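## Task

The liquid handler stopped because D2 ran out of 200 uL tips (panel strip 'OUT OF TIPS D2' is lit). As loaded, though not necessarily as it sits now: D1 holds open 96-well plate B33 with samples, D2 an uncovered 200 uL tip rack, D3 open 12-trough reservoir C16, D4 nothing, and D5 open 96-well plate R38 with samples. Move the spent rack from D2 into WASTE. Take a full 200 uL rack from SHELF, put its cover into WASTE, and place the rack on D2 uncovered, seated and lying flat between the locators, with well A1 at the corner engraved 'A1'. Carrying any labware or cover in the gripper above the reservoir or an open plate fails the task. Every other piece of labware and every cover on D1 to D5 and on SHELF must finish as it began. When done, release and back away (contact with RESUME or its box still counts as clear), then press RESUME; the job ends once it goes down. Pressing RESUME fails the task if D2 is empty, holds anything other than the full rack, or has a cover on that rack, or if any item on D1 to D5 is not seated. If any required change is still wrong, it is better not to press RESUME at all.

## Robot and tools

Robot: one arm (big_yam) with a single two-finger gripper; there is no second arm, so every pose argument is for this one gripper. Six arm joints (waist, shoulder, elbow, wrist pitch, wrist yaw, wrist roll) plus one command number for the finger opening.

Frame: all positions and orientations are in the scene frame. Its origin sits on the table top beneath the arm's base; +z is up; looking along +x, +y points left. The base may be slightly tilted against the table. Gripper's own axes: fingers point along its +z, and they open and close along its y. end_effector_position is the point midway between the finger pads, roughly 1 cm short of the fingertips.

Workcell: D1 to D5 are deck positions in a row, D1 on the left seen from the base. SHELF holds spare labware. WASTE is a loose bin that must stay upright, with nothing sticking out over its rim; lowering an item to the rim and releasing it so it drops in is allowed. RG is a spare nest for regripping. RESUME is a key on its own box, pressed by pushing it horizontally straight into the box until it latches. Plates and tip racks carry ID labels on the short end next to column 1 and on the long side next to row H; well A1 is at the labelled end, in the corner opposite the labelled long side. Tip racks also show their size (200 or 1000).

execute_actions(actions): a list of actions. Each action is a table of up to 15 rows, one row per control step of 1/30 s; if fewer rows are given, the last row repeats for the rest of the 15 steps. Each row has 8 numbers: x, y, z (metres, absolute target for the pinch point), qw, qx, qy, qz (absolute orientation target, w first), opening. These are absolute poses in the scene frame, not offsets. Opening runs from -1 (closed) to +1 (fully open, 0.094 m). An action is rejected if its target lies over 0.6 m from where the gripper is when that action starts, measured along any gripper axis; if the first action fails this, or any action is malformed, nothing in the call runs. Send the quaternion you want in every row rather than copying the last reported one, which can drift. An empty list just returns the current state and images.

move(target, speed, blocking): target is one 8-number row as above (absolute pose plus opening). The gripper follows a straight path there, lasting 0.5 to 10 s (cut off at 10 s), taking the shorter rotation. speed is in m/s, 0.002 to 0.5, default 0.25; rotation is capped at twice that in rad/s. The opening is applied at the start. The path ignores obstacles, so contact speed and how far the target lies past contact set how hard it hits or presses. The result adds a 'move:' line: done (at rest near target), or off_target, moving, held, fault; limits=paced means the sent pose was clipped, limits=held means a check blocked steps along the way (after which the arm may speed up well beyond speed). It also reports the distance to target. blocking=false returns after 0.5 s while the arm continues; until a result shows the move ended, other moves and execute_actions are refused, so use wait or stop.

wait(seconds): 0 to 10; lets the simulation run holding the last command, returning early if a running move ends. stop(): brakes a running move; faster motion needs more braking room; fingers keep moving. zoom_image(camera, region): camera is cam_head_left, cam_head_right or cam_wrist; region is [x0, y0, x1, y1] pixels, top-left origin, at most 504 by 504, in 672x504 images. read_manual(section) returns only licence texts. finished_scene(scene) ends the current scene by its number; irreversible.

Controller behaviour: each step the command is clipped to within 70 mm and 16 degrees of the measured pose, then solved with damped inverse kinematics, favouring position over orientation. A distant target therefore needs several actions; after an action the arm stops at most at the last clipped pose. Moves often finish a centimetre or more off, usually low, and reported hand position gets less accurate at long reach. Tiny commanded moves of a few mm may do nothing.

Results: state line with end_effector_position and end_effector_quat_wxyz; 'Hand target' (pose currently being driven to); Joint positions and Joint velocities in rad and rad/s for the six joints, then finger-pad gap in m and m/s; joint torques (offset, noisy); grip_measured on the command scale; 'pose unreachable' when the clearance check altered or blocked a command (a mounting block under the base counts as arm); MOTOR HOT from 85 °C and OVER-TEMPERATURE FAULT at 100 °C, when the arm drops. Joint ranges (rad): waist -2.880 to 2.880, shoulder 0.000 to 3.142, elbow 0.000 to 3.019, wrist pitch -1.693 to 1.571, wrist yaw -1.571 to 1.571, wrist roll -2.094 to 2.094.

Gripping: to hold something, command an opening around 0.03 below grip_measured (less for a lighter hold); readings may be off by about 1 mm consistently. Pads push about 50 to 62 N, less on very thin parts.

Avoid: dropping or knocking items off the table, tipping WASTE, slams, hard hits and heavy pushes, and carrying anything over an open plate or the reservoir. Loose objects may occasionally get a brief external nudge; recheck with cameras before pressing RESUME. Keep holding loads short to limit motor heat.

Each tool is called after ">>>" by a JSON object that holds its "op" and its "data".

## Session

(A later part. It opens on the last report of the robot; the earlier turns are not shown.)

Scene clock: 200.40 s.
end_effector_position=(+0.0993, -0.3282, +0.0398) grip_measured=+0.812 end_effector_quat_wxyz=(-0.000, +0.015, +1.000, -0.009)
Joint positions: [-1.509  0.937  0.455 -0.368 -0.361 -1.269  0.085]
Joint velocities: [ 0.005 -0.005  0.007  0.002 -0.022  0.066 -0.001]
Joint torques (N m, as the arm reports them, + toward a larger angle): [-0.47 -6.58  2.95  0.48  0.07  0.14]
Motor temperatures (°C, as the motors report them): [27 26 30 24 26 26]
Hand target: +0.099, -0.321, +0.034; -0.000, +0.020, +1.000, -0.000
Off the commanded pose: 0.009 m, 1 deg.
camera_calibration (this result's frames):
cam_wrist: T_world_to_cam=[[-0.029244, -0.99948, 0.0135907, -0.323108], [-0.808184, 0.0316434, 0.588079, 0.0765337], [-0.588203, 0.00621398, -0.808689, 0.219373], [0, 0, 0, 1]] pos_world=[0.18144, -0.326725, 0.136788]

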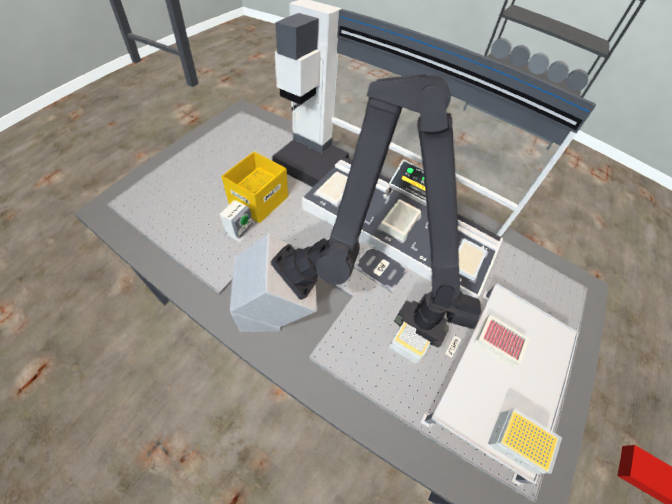

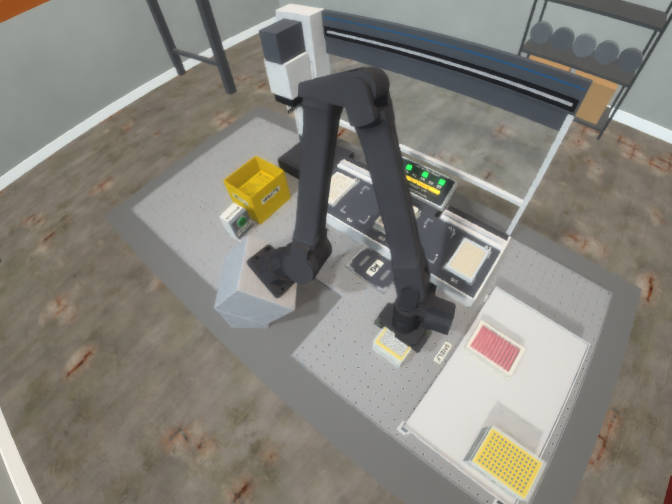

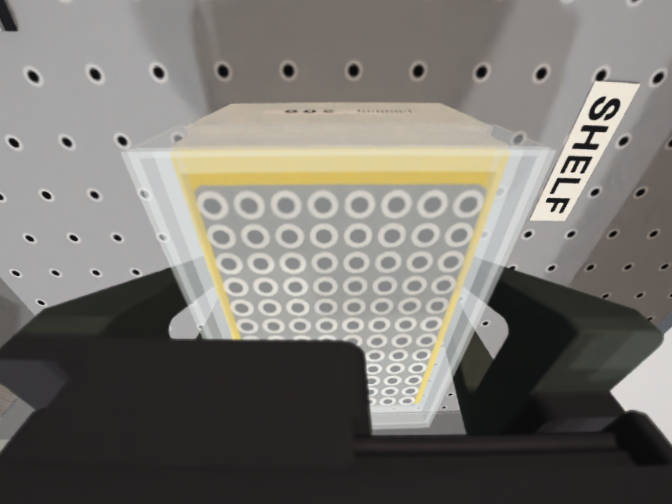

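>>> {"op": "move", "data": {"target": [0.11,-0.34,0.09,0,0,1,0,0.73], "speed": 0.1}}

>>> {"op": "move", "data": {"target": [0.235,-0.26,0.115,0,0,1,0,0.73], "speed": 0.15}}

>>> {"op": "move", "data": {"target": [0.245,0.012,0.15,0,0,1,0,0.73], "speed": 0.15}}

Scene clock: 205.37 s.
end_effector_position=(+0.1059, -0.3231, +0.0798) grip_measured=+0.812 end_effector_quat_wxyz=(-0.002, +0.010, +1.000, +0.016)
Joint positions: [-1.55   0.807  0.499 -0.606 -0.397 -1.331  0.085]
Joint velocities: [-0.005  0.005  0.002  0.007  0.037 -0.037  0.001]
Joint torques (N m, as the arm reports them, + toward a larger angle): [-1.96 -7.65  7.22 -0.35 -0.19 -0.16]
Motor temperatures (°C, as the motors report them): [27 26 30 24 26 26]
Hand target: +0.110, -0.340, +0.089; +0.000, +0.000, +1.000, -0.000
Off the commanded pose: 0.020 m, 2 deg.
move: off_target
camera_calibration (this result's frames):
cam_wrist: T_world_to_cam=[[-0.020834, -0.99914, -0.0358625, -0.315227], [-0.807036, -0.00436632, 0.590486, 0.0462021], [-0.590135, 0.0412445, -0.806251, 0.26687], [0, 0, 0, 1]] pos_world=[0.188208, -0.325761, 0.176577]

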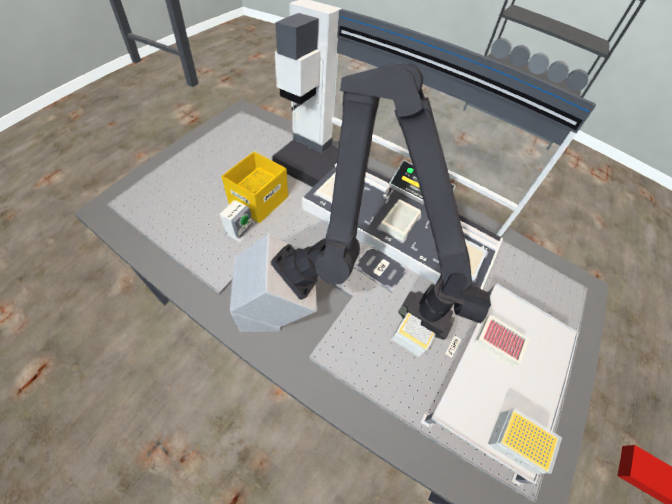

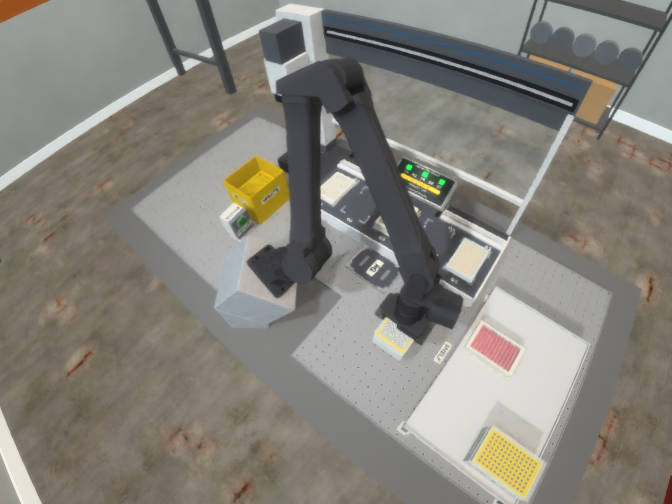

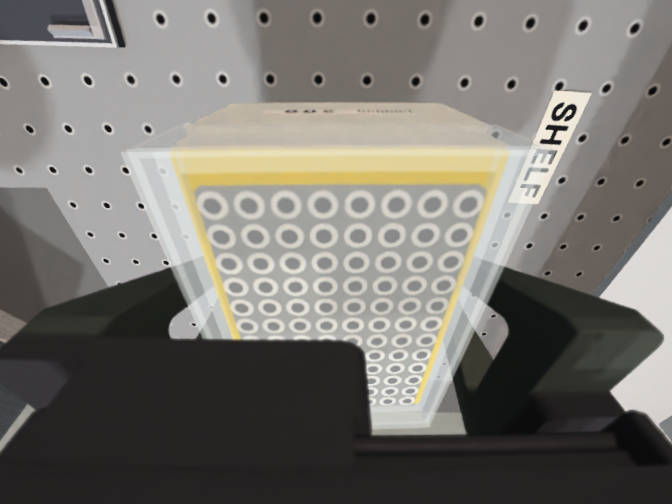

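Scene clock: 206.93 s.
end_effector_position=(+0.2247, -0.2504, +0.1028) grip_measured=+0.812 end_effector_quat_wxyz=(-0.015, -0.012, +1.000, +0.012)
Joint positions: [-0.84   0.615  0.499 -0.719  0.099 -0.83   0.085]
Joint velocities: [ 0.005 -0.005 -0.012 -0.012  0.051  0.037  0.   ]
Joint torques (N m, as the arm reports them, + toward a larger angle): [ 0.69 -7.41  8.14 -0.34  0.11  0.12]
Motor temperatures (°C, as the motors report them): [27 26 30 24 26 26]
Hand target: +0.235, -0.262, +0.112; -0.005, -0.004, +1.000, +0.001
Off the commanded pose: 0.019 m, 3 deg.
move: off_target
camera_calibration (this result's frames):
cam_wrist: T_world_to_cam=[[0.0235052, -0.999328, -0.0281264, -0.25002], [-0.790668, -0.0357996, 0.611197, 0.11515], [-0.611793, 0.00787238, -0.790979, 0.347528], [0, 0, 0, 1]] pos_world=[0.309537, -0.248466, 0.197476]

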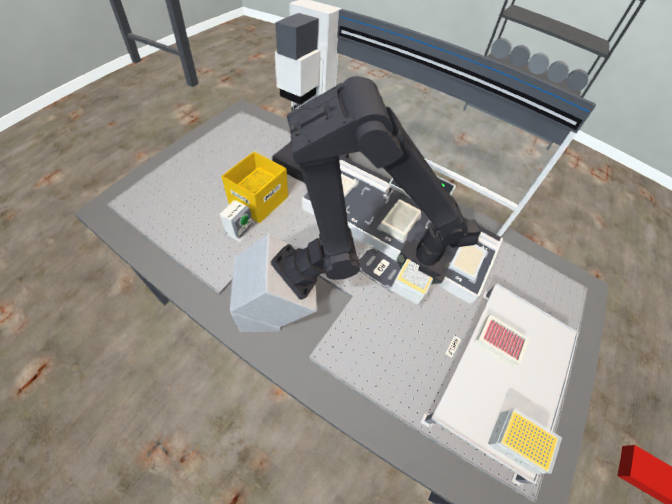

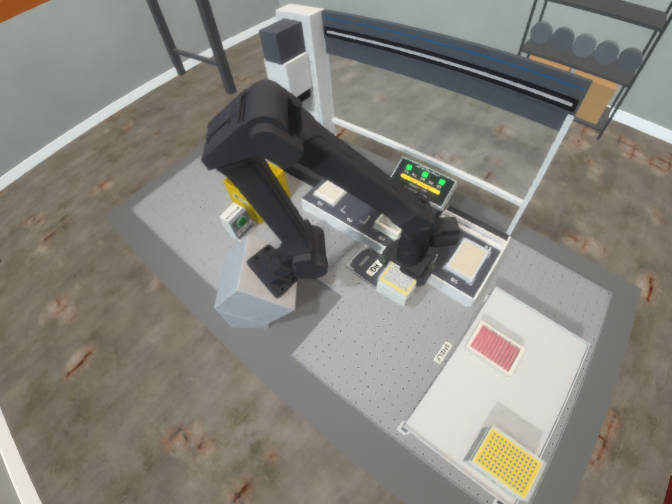

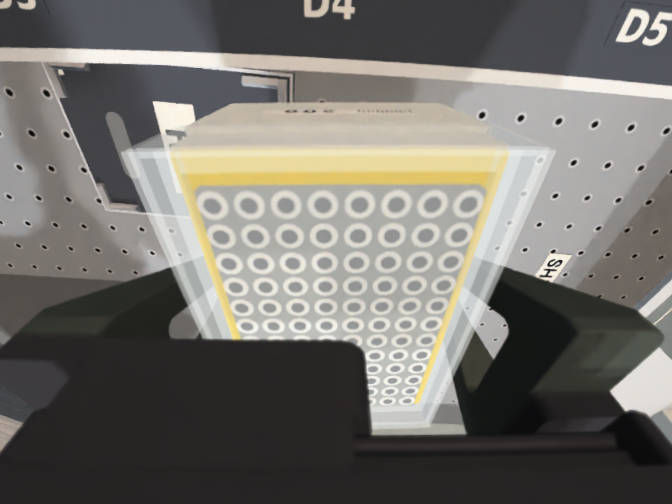

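Scene clock: 209.40 s.
end_effector_position=(+0.2262, +0.0041, +0.1399) grip_measured=+0.812 end_effector_quat_wxyz=(-0.017, -0.020, +1.000, -0.015)
Joint positions: [ 0.565  1.03   0.386 -0.957  0.783  0.625  0.085]
Joint velocities: [ 0.005  0.005 -0.007 -0.002  0.066  0.022  0.001]
Joint torques (N m, as the arm reports them, + toward a larger angle): [ 3.77 -0.52  8.4  -0.42  0.28  0.1 ]
Motor temperatures (°C, as the motors report them): [27 26 30 24 26 26]
Hand target: +0.244, +0.008, +0.149; -0.005, -0.005, +1.000, -0.008
Off the commanded pose: 0.023 m, 3 deg.
move: off_target
camera_calibration (this result's frames):
cam_wrist: T_world_to_cam=[[0.0401621, -0.998878, 0.0251132, -0.0059382], [-0.788695, -0.01626, 0.61457, 0.101765], [-0.613471, -0.0444891, -0.788463, 0.376036], [0, 0, 0, 1]] pos_world=[0.311187, 0.0124526, 0.234098]

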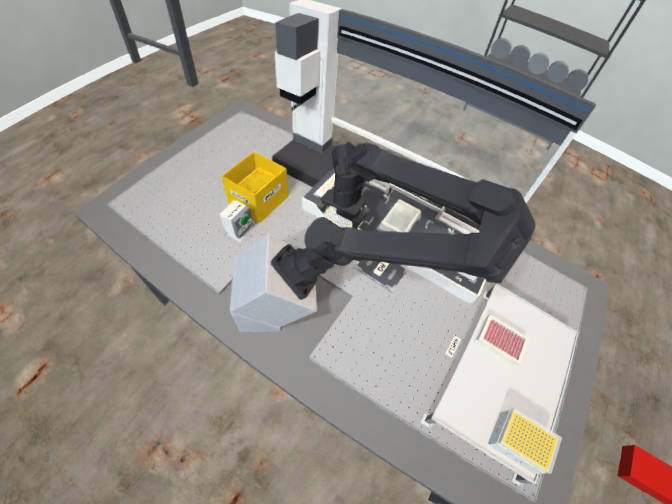

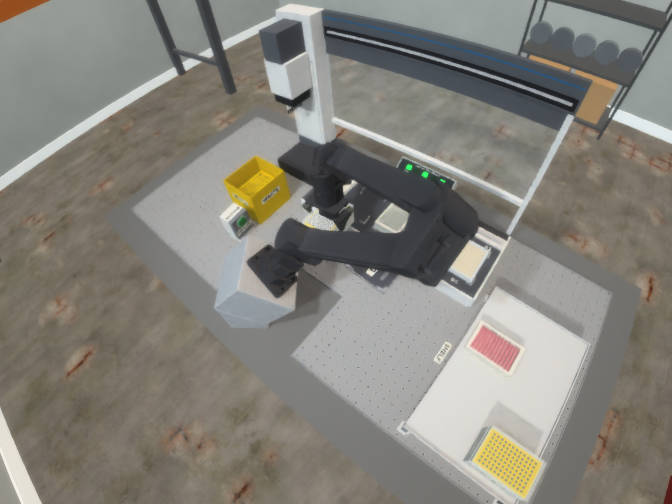

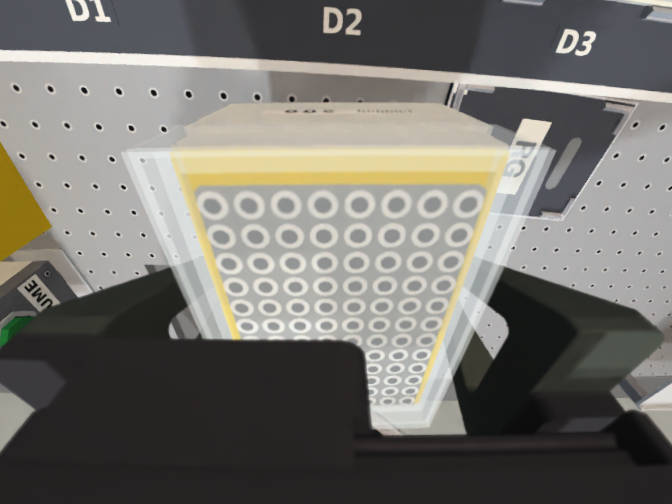

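>>> {"op": "move", "data": {"target": [0.40,0.007,0.16,0,0,1,0,0.73], "speed": 0.15}}

>>> {"op": "move", "data": {"target": [0.393,0.007,0.098,-0.01,0,1,0,0.73], "speed": 0.08}}

Scene clock: 216.30 s.
end_effector_position=(+0.3857, +0.0091, +0.1566) grip_measured=+0.812 end_effector_quat_wxyz=(-0.003, -0.005, +1.000, +0.001)
Joint positions: [ 0.398  1.235  0.769 -0.92   0.756  0.384  0.085]
Joint velocities: [-0.024  0.015 -0.012 -0.002  0.037 -0.051  0.   ]
Joint torques (N m, as the arm reports them, + toward a larger angle): [ 4.8  -5.06  8.01  0.29 -0.04 -0.17]
Motor temperatures (°C, as the motors report them): [27 26 31 24 27 26]
Hand target: +0.400, +0.008, +0.157; +0.000, -0.000, +1.000, +0.002
Off the commanded pose: 0.015 m, 1 deg.
move: off_target
camera_calibration (this result's frames):
cam_wrist: T_world_to_cam=[[0.00995061, -0.999939, -0.00486682, 0.00858176], [-0.805419, -0.0108992, 0.592606, 0.227188], [-0.592623, -0.00197696, -0.805478, 0.481491], [0, 0, 0, 1]] pos_world=[0.468239, 0.0120093, 0.253239]

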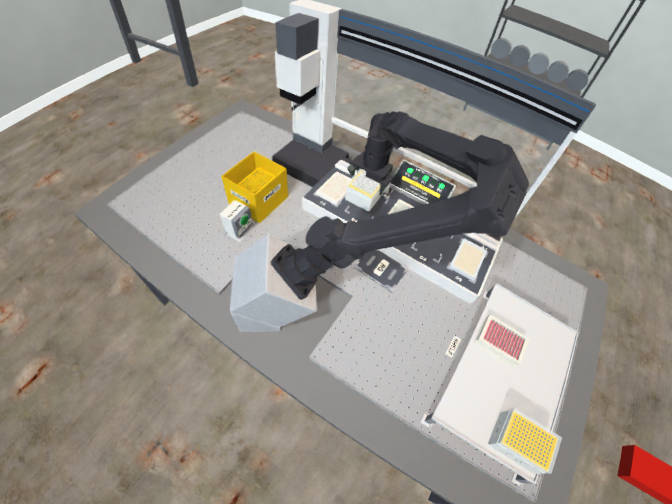

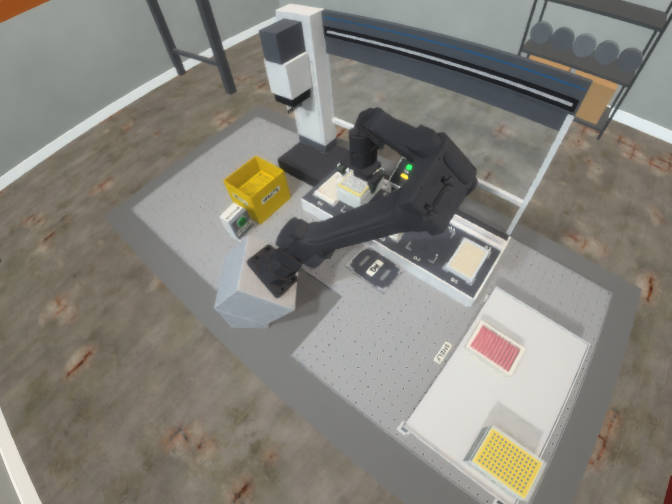

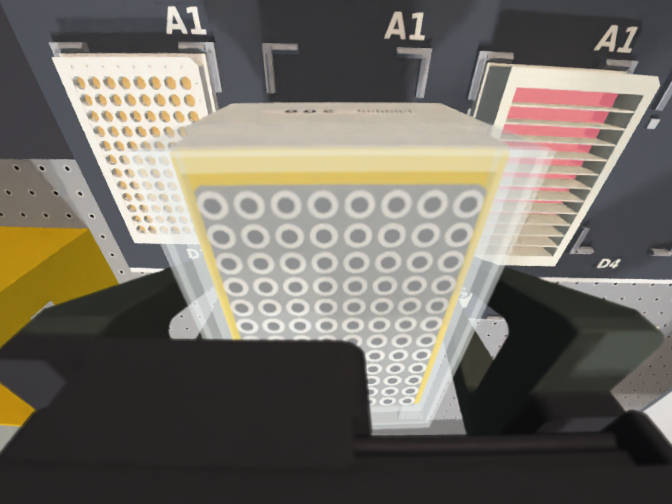

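Scene clock: 217.40 s.
end_effector_position=(+0.3989, +0.0060, +0.1071) grip_measured=+0.812 end_effector_quat_wxyz=(+0.000, +0.010, +1.000, +0.004)
Joint positions: [ 0.277  1.308  0.743 -0.702  0.723  0.248  0.085]
Joint velocities: [-0.015 -0.005 -0.012 -0.007 -0.022 -0.007 -0.   ]
Joint torques (N m, as the arm reports them, + toward a larger angle): [ 5.34 -6.7   4.02  0.53 -0.05 -0.14]
Motor temperatures (°C, as the motors report them): [27 26 31 24 27 26]
Hand target: +0.392, +0.007, +0.099; -0.010, +0.000, +1.000, +0.001
Off the commanded pose: 0.011 m, 2 deg.
move: off_target
camera_calibration (this result's frames):
cam_wrist: T_world_to_cam=[[-0.020056, -0.999737, -0.0111395, 0.0177809], [-0.808861, 0.00967593, 0.58792, 0.26888], [-0.587657, 0.0208017, -0.808843, 0.447638], [0, 0, 0, 1]] pos_world=[0.480901, 0.00586294, 0.204187]

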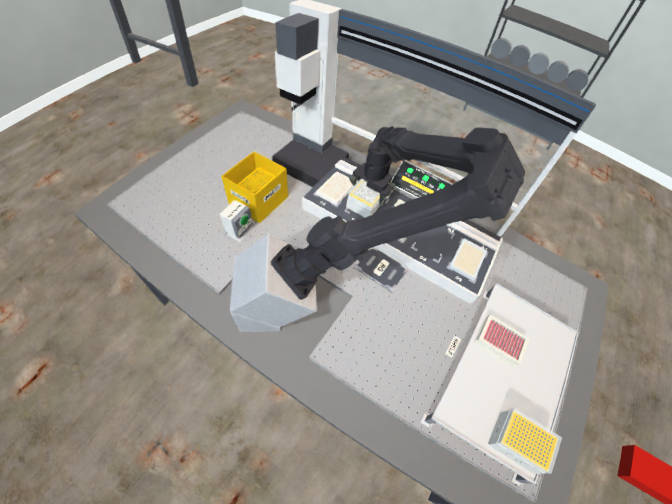

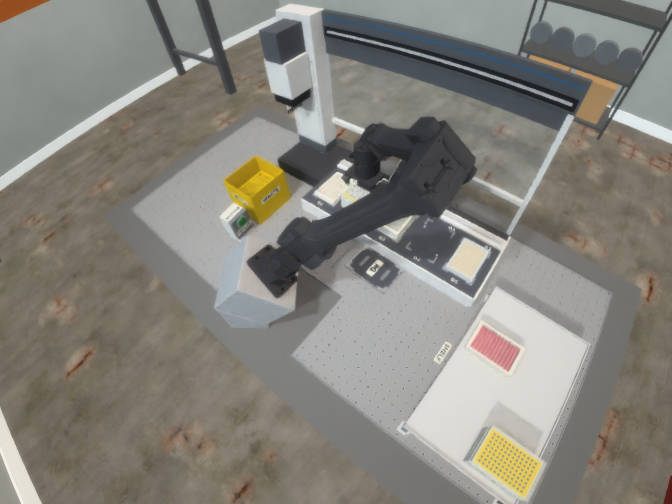

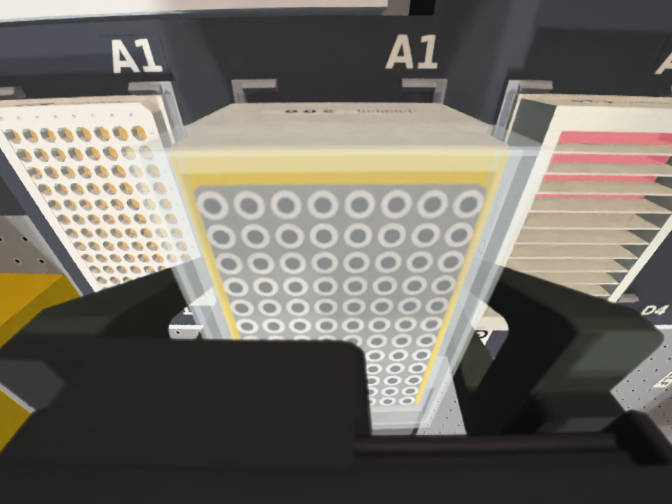

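>>> {"op": "execute_actions", "data": {"actions": [[[0.394,0.006,0.096,-0.01,0,1,0,0.73],[0.395,0.006,0.094,-0.01,0,1,0,0.73],[0.395,0.006,0.092,-0.01,0,1,0,0.73],[0.395,0.006,0.09,-0.01,0,1,0,0.73]]]}}

>>> {"op": "zoom_image", "data": {"camera": "cam_wrist", "region": [190, 50, 490, 170]}}

Scene clock: 222.20 s.
end_effector_position=(+0.4014, +0.0054, +0.0996) grip_measured=+0.812 end_effector_quat_wxyz=(+0.000, +0.009, +1.000, +0.003)
Joint positions: [ 0.26   1.323  0.743 -0.672  0.719  0.224  0.085]
Joint velocities: [ 0.005 -0.024 -0.007  0.007 -0.022  0.022 -0.001]
Joint torques (N m, as the arm reports them, + toward a larger angle): [ 5.43 -6.6   4.02  0.5  -0.05 -0.17]
Motor temperatures (°C, as the motors report them): [28 26 31 24 27 26]
Hand target: +0.394, +0.006, +0.091; -0.010, +0.000, +1.000, +0.000
Off the commanded pose: 0.012 m, 2 deg.
camera_calibration (this result's frames):
cam_wrist: T_world_to_cam=[[-0.0172149, -0.999806, -0.00957156, 0.0158495], [-0.809309, 0.00831219, 0.587325, 0.275603], [-0.587131, 0.0178571, -0.809295, 0.442909], [0, 0, 0, 1]] pos_world=[0.483366, 0.00564651, 0.196727]

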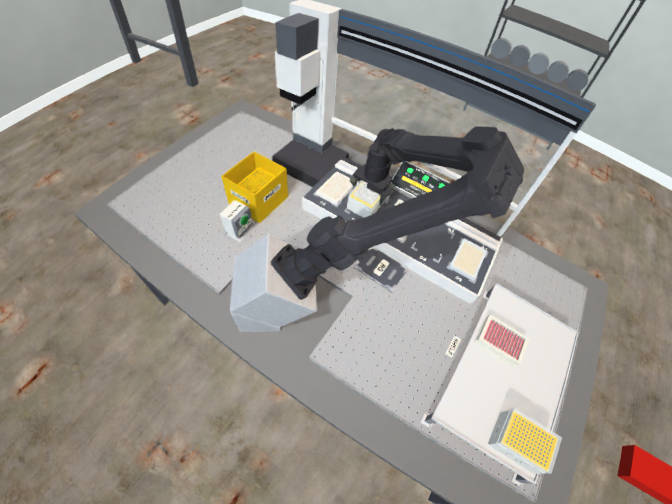

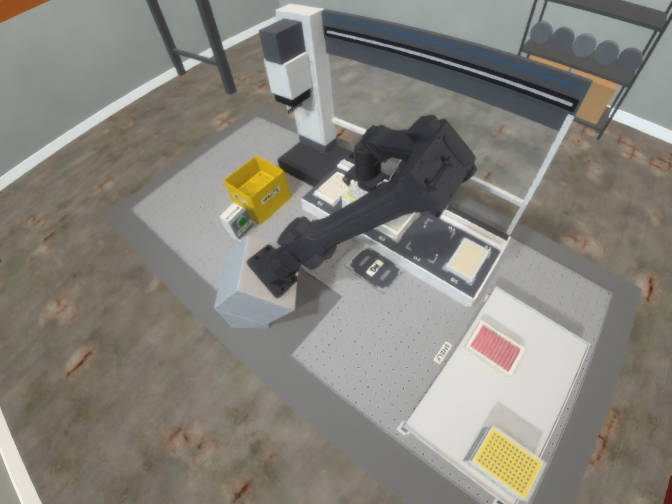

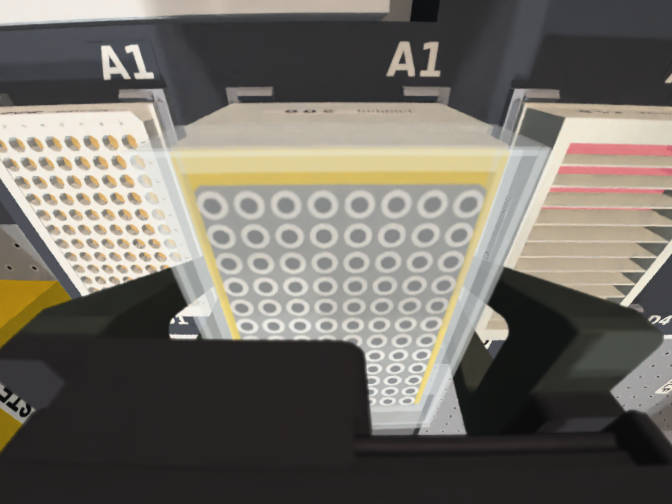

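Region (190, 50, 490, 170) of cam_wrist's 672x504 image, scaled by 1.680, with more detail than that image has; it fills the top 202 rows of this view, and the rest is white.

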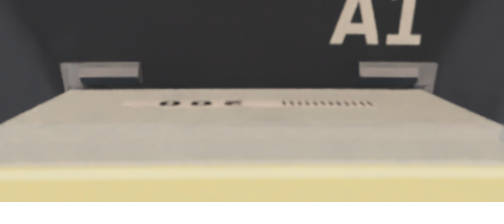

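>>> {"op": "execute_actions", "data": {"actions": [[[0.394,0.006,0.088,-0.01,0,1,0,0.73],[0.394,0.006,0.087,-0.01,0,1,0,0.73],[0.394,0.006,0.086,-0.01,0,1,0,0.73],[0.394,0.006,0.085,-0.01,0,1,0,0.73],[0.394,0.006,0.084,-0.01,0,1,0,0.73],[0.394,0.006,0.083,-0.01,0,1,0,0.73],[0.394,0.006,0.082,-0.01,0,1,0,0.73],[0.394,0.006,0.081,-0.01,0,1,0,0.73],[0.394,0.006,0.08,-0.01,0,1,0,0.73],[0.394,0.006,0.079,-0.01,0,1,0,0.73],[0.394,0.006,0.078,-0.01,0,1,0,0.73]]]}}

>>> {"op": "zoom_image", "data": {"camera": "cam_wrist", "region": [190, 50, 490, 170]}}

>>> {"op": "zoom_image", "data": {"camera": "cam_head_left", "region": [310, 150, 470, 250]}}

Scene clock: 228.73 s.
end_effector_position=(+0.4027, +0.0048, +0.0913) grip_measured=+0.812 end_effector_quat_wxyz=(+0.004, +0.011, +1.000, +0.003)
Joint positions: [ 0.243  1.335  0.735 -0.63   0.715  0.201  0.085]
Joint velocities: [-0.005  0.015 -0.012  0.007 -0.037  0.051 -0.   ]
Joint torques (N m, as the arm reports them, + toward a larger angle): [ 5.08 -6.03  3.69  0.66 -0.17 -0.25]
Motor temperatures (°C, as the motors report them): [28 26 30 24 27 26]
Hand target: +0.393, +0.006, +0.079; -0.010, +0.000, +1.000, +0.000
Off the commanded pose: 0.016 m, 2 deg.
camera_calibration (this result's frames):
cam_wrist: T_world_to_cam=[[-0.0218594, -0.999712, -0.00985894, 0.017114], [-0.813007, 0.0120361, 0.58213, 0.283473], [-0.581844, 0.0207404, -0.813036, 0.435203], [0, 0, 0, 1]] pos_world=[0.48406, 0.00467087, 0.188987]

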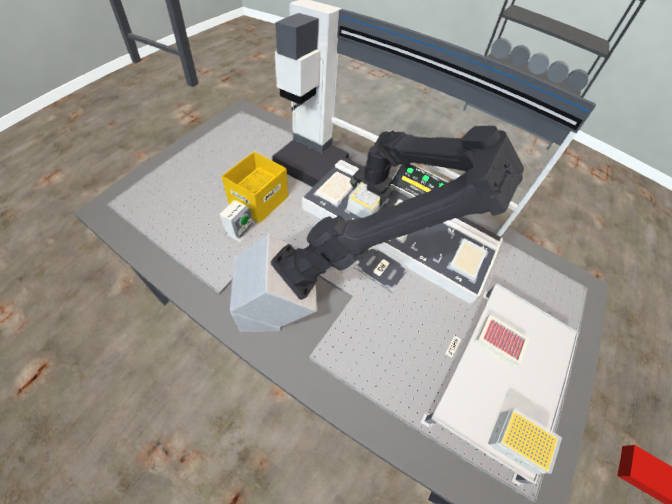

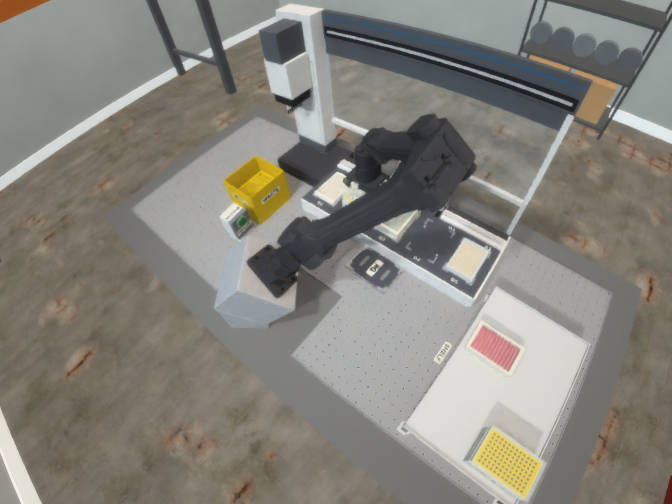

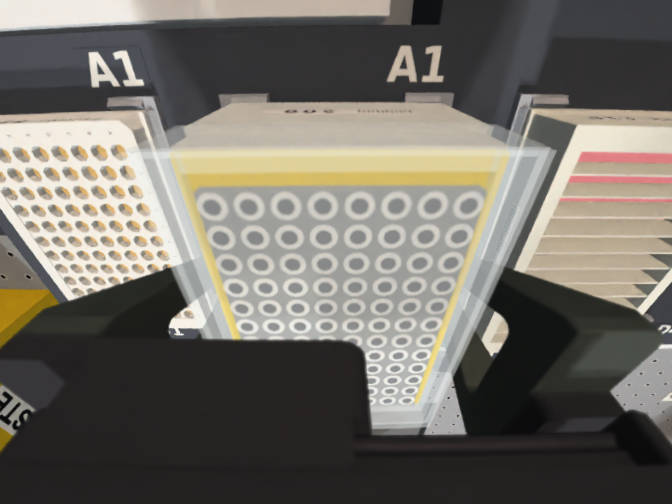

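Region (190, 50, 490, 170) of cam_wrist's 672x504 image, scaled by 1.680, with more detail than that image has; it fills the top 202 rows of this view, and the rest is white.

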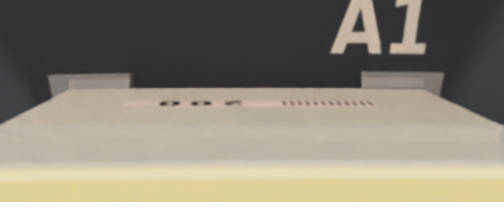

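Region (310, 150, 470, 250) of cam_head_left's 672x504 image, scaled by 3.150, with more detail than that image has; it fills the top 315 rows of this view, and the rest is white.

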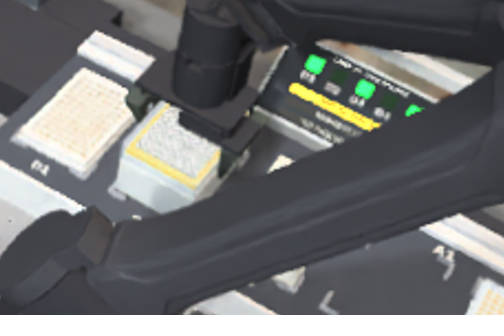

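On the far chamfer; ease back and down.

>>> {"op": "execute_actions", "data": {"actions": [[[0.391,0.006,0.077,-0.012,0,1,0,0.73],[0.391,0.006,0.076,-0.012,0,1,0,0.73],[0.391,0.006,0.075,-0.012,0,1,0,0.73]]]}}

>>> {"op": "zoom_image", "data": {"camera": "cam_head_left", "region": [310, 150, 470, 250]}}

Scene clock: 234.37 s.
end_effector_position=(+0.4023, +0.0050, +0.0907) grip_measured=+0.812 end_effector_quat_wxyz=(+0.005, +0.011, +1.000, +0.003)
Joint positions: [ 0.243  1.335  0.731 -0.622  0.716  0.198  0.085]
Joint velocities: [-0.005  0.015 -0.002 -0.017 -0.007  0.007  0.001]
Joint torques (N m, as the arm reports them, + toward a larger angle): [ 4.7  -5.95  3.41  0.75 -0.34 -0.22]
Motor temperatures (°C, as the motors report them): [28 26 30 24 27 26]
Hand target: +0.390, +0.006, +0.076; -0.012, +0.000, +1.000, +0.000
Off the commanded pose: 0.019 m, 2 deg.
camera_calibration (this result's frames):
cam_wrist: T_world_to_cam=[[-0.0213108, -0.999736, -0.00855586, 0.0169205], [-0.814857, 0.0124102, 0.57953, 0.284474], [-0.579271, 0.0193221, -0.814906, 0.433563], [0, 0, 0, 1]] pos_world=[0.483316, 0.00500834, 0.188597]

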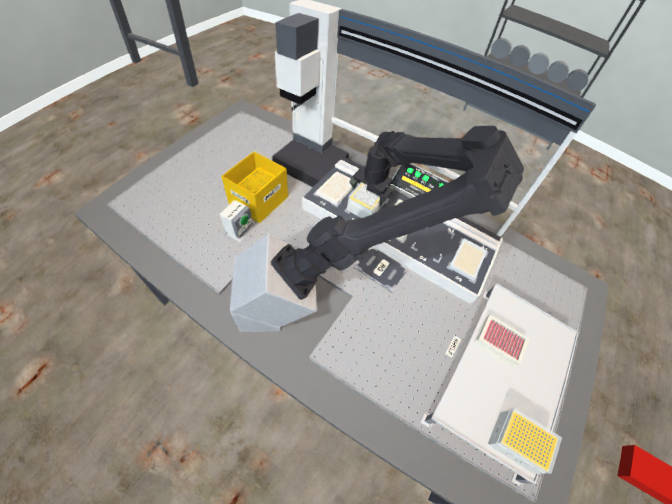

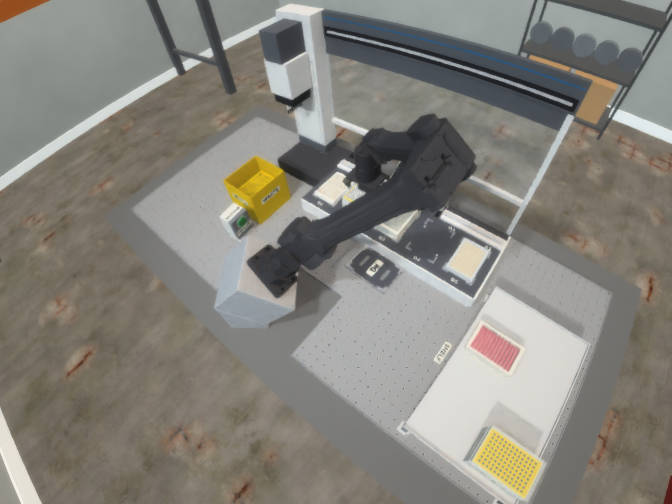

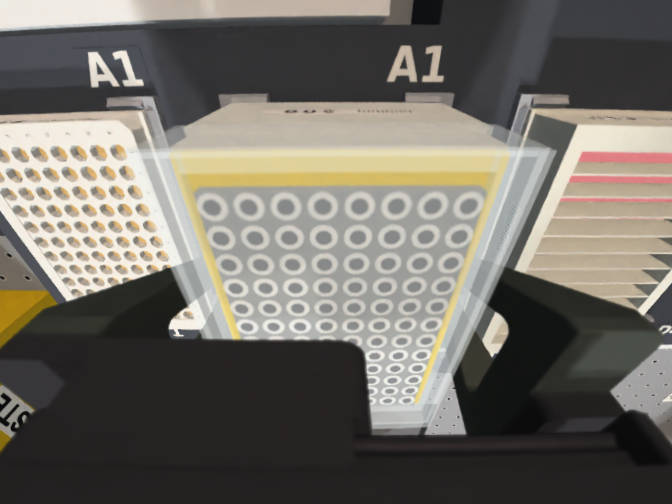

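Region (310, 150, 470, 250) of cam_head_left's 672x504 image, scaled by 3.150, with more detail than that image has; it fills the top 315 rows of this view, and the rest is white.

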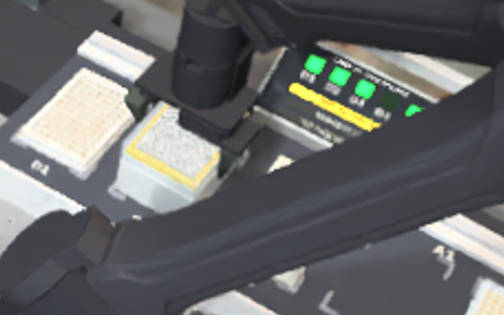

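>>> {"op": "execute_actions", "data": {"actions": [[[0.393,0.006,0.08,-0.01,0,1,0,1]],[[0.397,0.006,0.085,-0.005,0.005,1,0,1],[0.401,0.006,0.09,0,0.01,1,0,1],[0.405,0.005,0.094,0.005,0.015,1,0,1],[0.409,0.005,0.098,0.01,0.02,1,0,1],[0.413,0.005,0.102,0.015,0.025,1,0,1],[0.417,0.004,0.106,0.017,0.03,1,0,1],[0.421,0.004,0.11,0.017,0.03,1,0,1],[0.421,0.004,0.114,0.017,0.03,1,0,1],[0.421,0.004,0.118,0.017,0.03,1,0,1],[0.421,0.004,0.122,0.017,0.03,1,0,1],[0.421,0.004,0.126,0.017,0.03,1,0,1],[0.421,0.004,0.13,0.017,0.03,1,0,1],[0.421,0.004,0.133,0.017,0.03,1,0,1],[0.421,0.004,0.136,0.017,0.03,1,0,1]],[[0.421,0.004,0.136,0.017,0.03,1,0,1]]]}}

>>> {"op": "zoom_image", "data": {"camera": "cam_head_left", "region": [330, 150, 450, 240]}}

Scene clock: 244.93 s.
end_effector_position=(+0.4064, +0.0054, +0.1274) grip_measured=+1.000 end_effector_quat_wxyz=(+0.007, +0.016, +1.000, -0.002)
Joint positions: [ 0.318  1.289  0.775 -0.777  0.75   0.305  0.094]
Joint velocities: [ 0.005 -0.005 -0.012 -0.002  0.022  0.007  0.   ]
Joint torques (N m, as the arm reports them, + toward a larger angle): [ 6.81 -7.98  7.46 -0.22  0.23  0.13]
Motor temperatures (°C, as the motors report them): [28 26 30 24 27 26]
Hand target: +0.421, +0.004, +0.136; +0.017, +0.030, +0.999, +0.000
Off the commanded pose: 0.017 m, 2 deg.
camera_calibration (this result's frames):
cam_wrist: T_world_to_cam=[[-0.0319394, -0.999489, 0.00119102, 0.0208334], [-0.816275, 0.0267723, 0.577042, 0.267344], [-0.576779, 0.0174582, -0.816714, 0.465065], [0, 0, 0, 1]] pos_world=[0.487131, 0.00554612, 0.225531]

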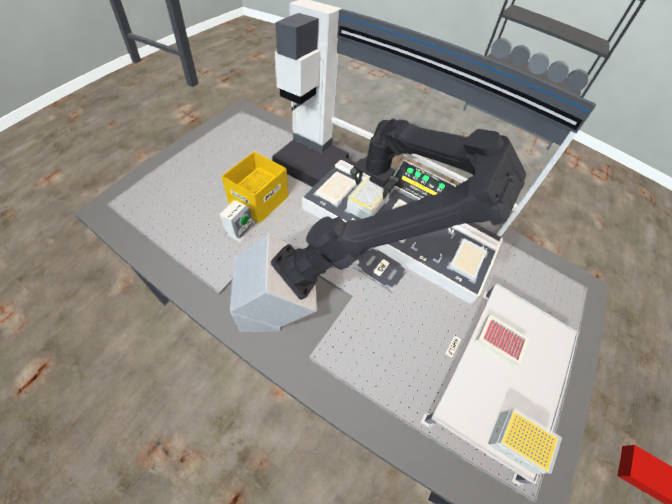

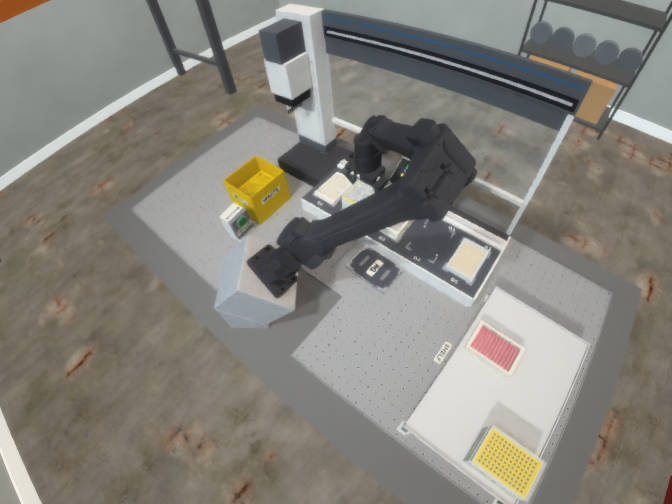

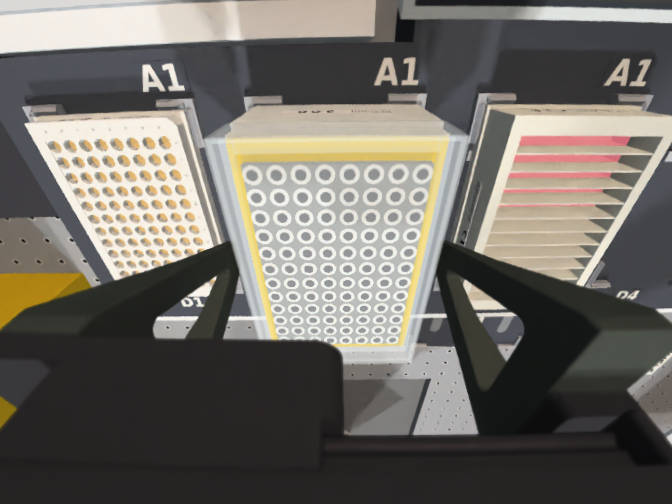

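Region (330, 150, 450, 240) of cam_head_left's 672x504 image, scaled by 4.200, with more detail than that image has; it fills the top 378 rows of this view, and the rest is white.

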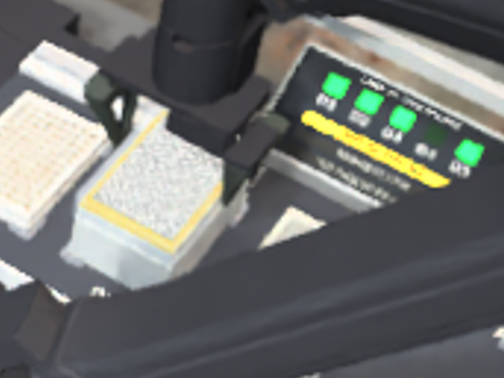

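>>> {"op": "execute_actions", "data": {"actions": [[[0.421,0.004,0.136,0.017,0.027,1,0,0.74]],[[0.422,0.004,0.138,0.017,0.027,1,0,0.74],[0.422,0.004,0.14,0.017,0.027,1,0,0.74],[0.423,0.004,0.142,0.017,0.027,1,0,0.74],[0.423,0.004,0.145,0.017,0.027,1,0,0.74],[0.423,0.004,0.148,0.017,0.027,1,0,0.74],[0.423,0.004,0.151,0.017,0.027,1,0,0.74],[0.423,0.004,0.154,0.017,0.027,1,0,0.74],[0.423,0.004,0.157,0.017,0.027,1,0,0.74],[0.423,0.004,0.16,0.017,0.027,1,0,0.74],[0.423,0.004,0.163,0.017,0.027,1,0,0.74],[0.423,0.004,0.166,0.017,0.027,1,0,0.74],[0.423,0.004,0.169,0.017,0.027,1,0,0.74],[0.423,0.004,0.172,0.017,0.027,1,0,0.74],[0.423,0.004,0.175,0.017,0.027,1,0,0.74],[0.423,0.004,0.178,0.017,0.027,1,0,0.74]],[[0.423,0.004,0.182,0.017,0.027,1,0,0.74]]]}}

Scene clock: 254.53 s.
end_effector_position=(+0.4059, +0.0063, +0.1693) grip_measured=+0.829 end_effector_quat_wxyz=(+0.003, +0.009, +1.000, -0.005)
Joint positions: [ 0.408  1.25   0.832 -0.969  0.773  0.42   0.086]
Joint velocities: [ 0.015 -0.005 -0.002  0.002  0.007  0.037  0.   ]
Joint torques (N m, as the arm reports them, + toward a larger angle): [ 6.78 -7.37  8.55 -0.3   0.27  0.12]
Motor temperatures (°C, as the motors report them): [28 26 31 24 27 26]
Hand target: +0.423, +0.004, +0.182; +0.017, +0.027, +0.999, +0.000
Off the commanded pose: 0.021 m, 3 deg.
camera_calibration (this result's frames):
cam_wrist: T_world_to_cam=[[-0.0180434, -0.999811, 0.00721442, 0.0149313], [-0.811821, 0.0188619, 0.583601, 0.239891], [-0.583627, 0.00467331, -0.812008, 0.501055], [0, 0, 0, 1]] pos_world=[0.487447, 0.00806205, 0.266753]

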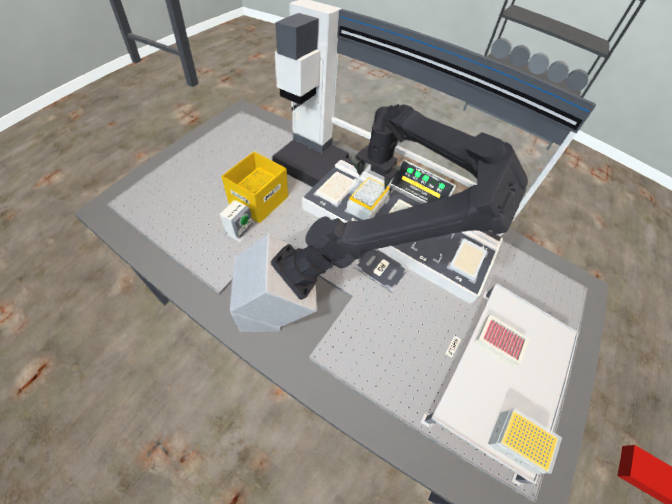

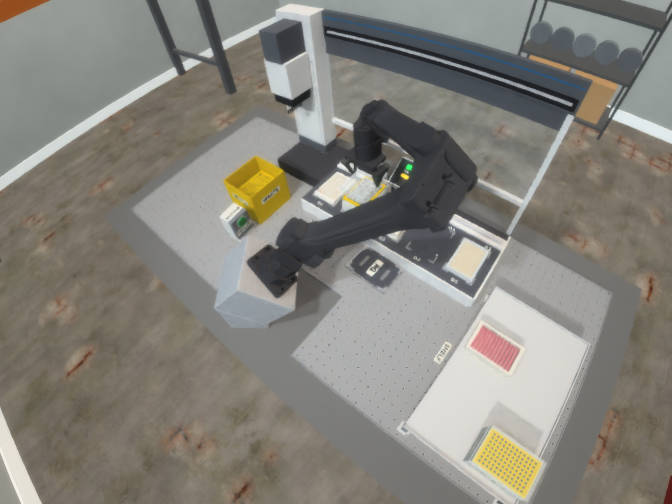

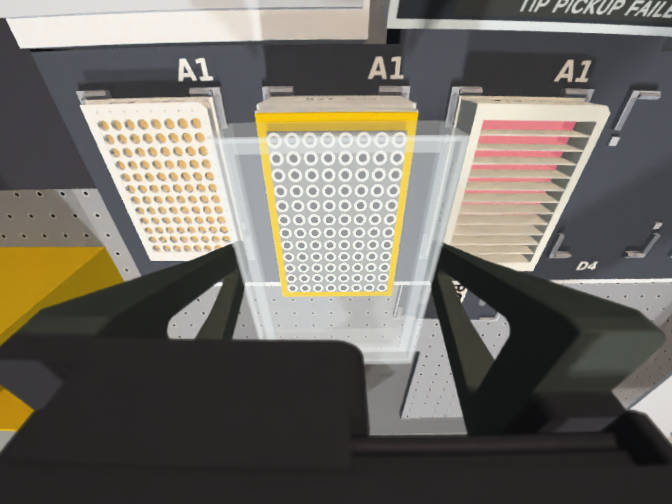

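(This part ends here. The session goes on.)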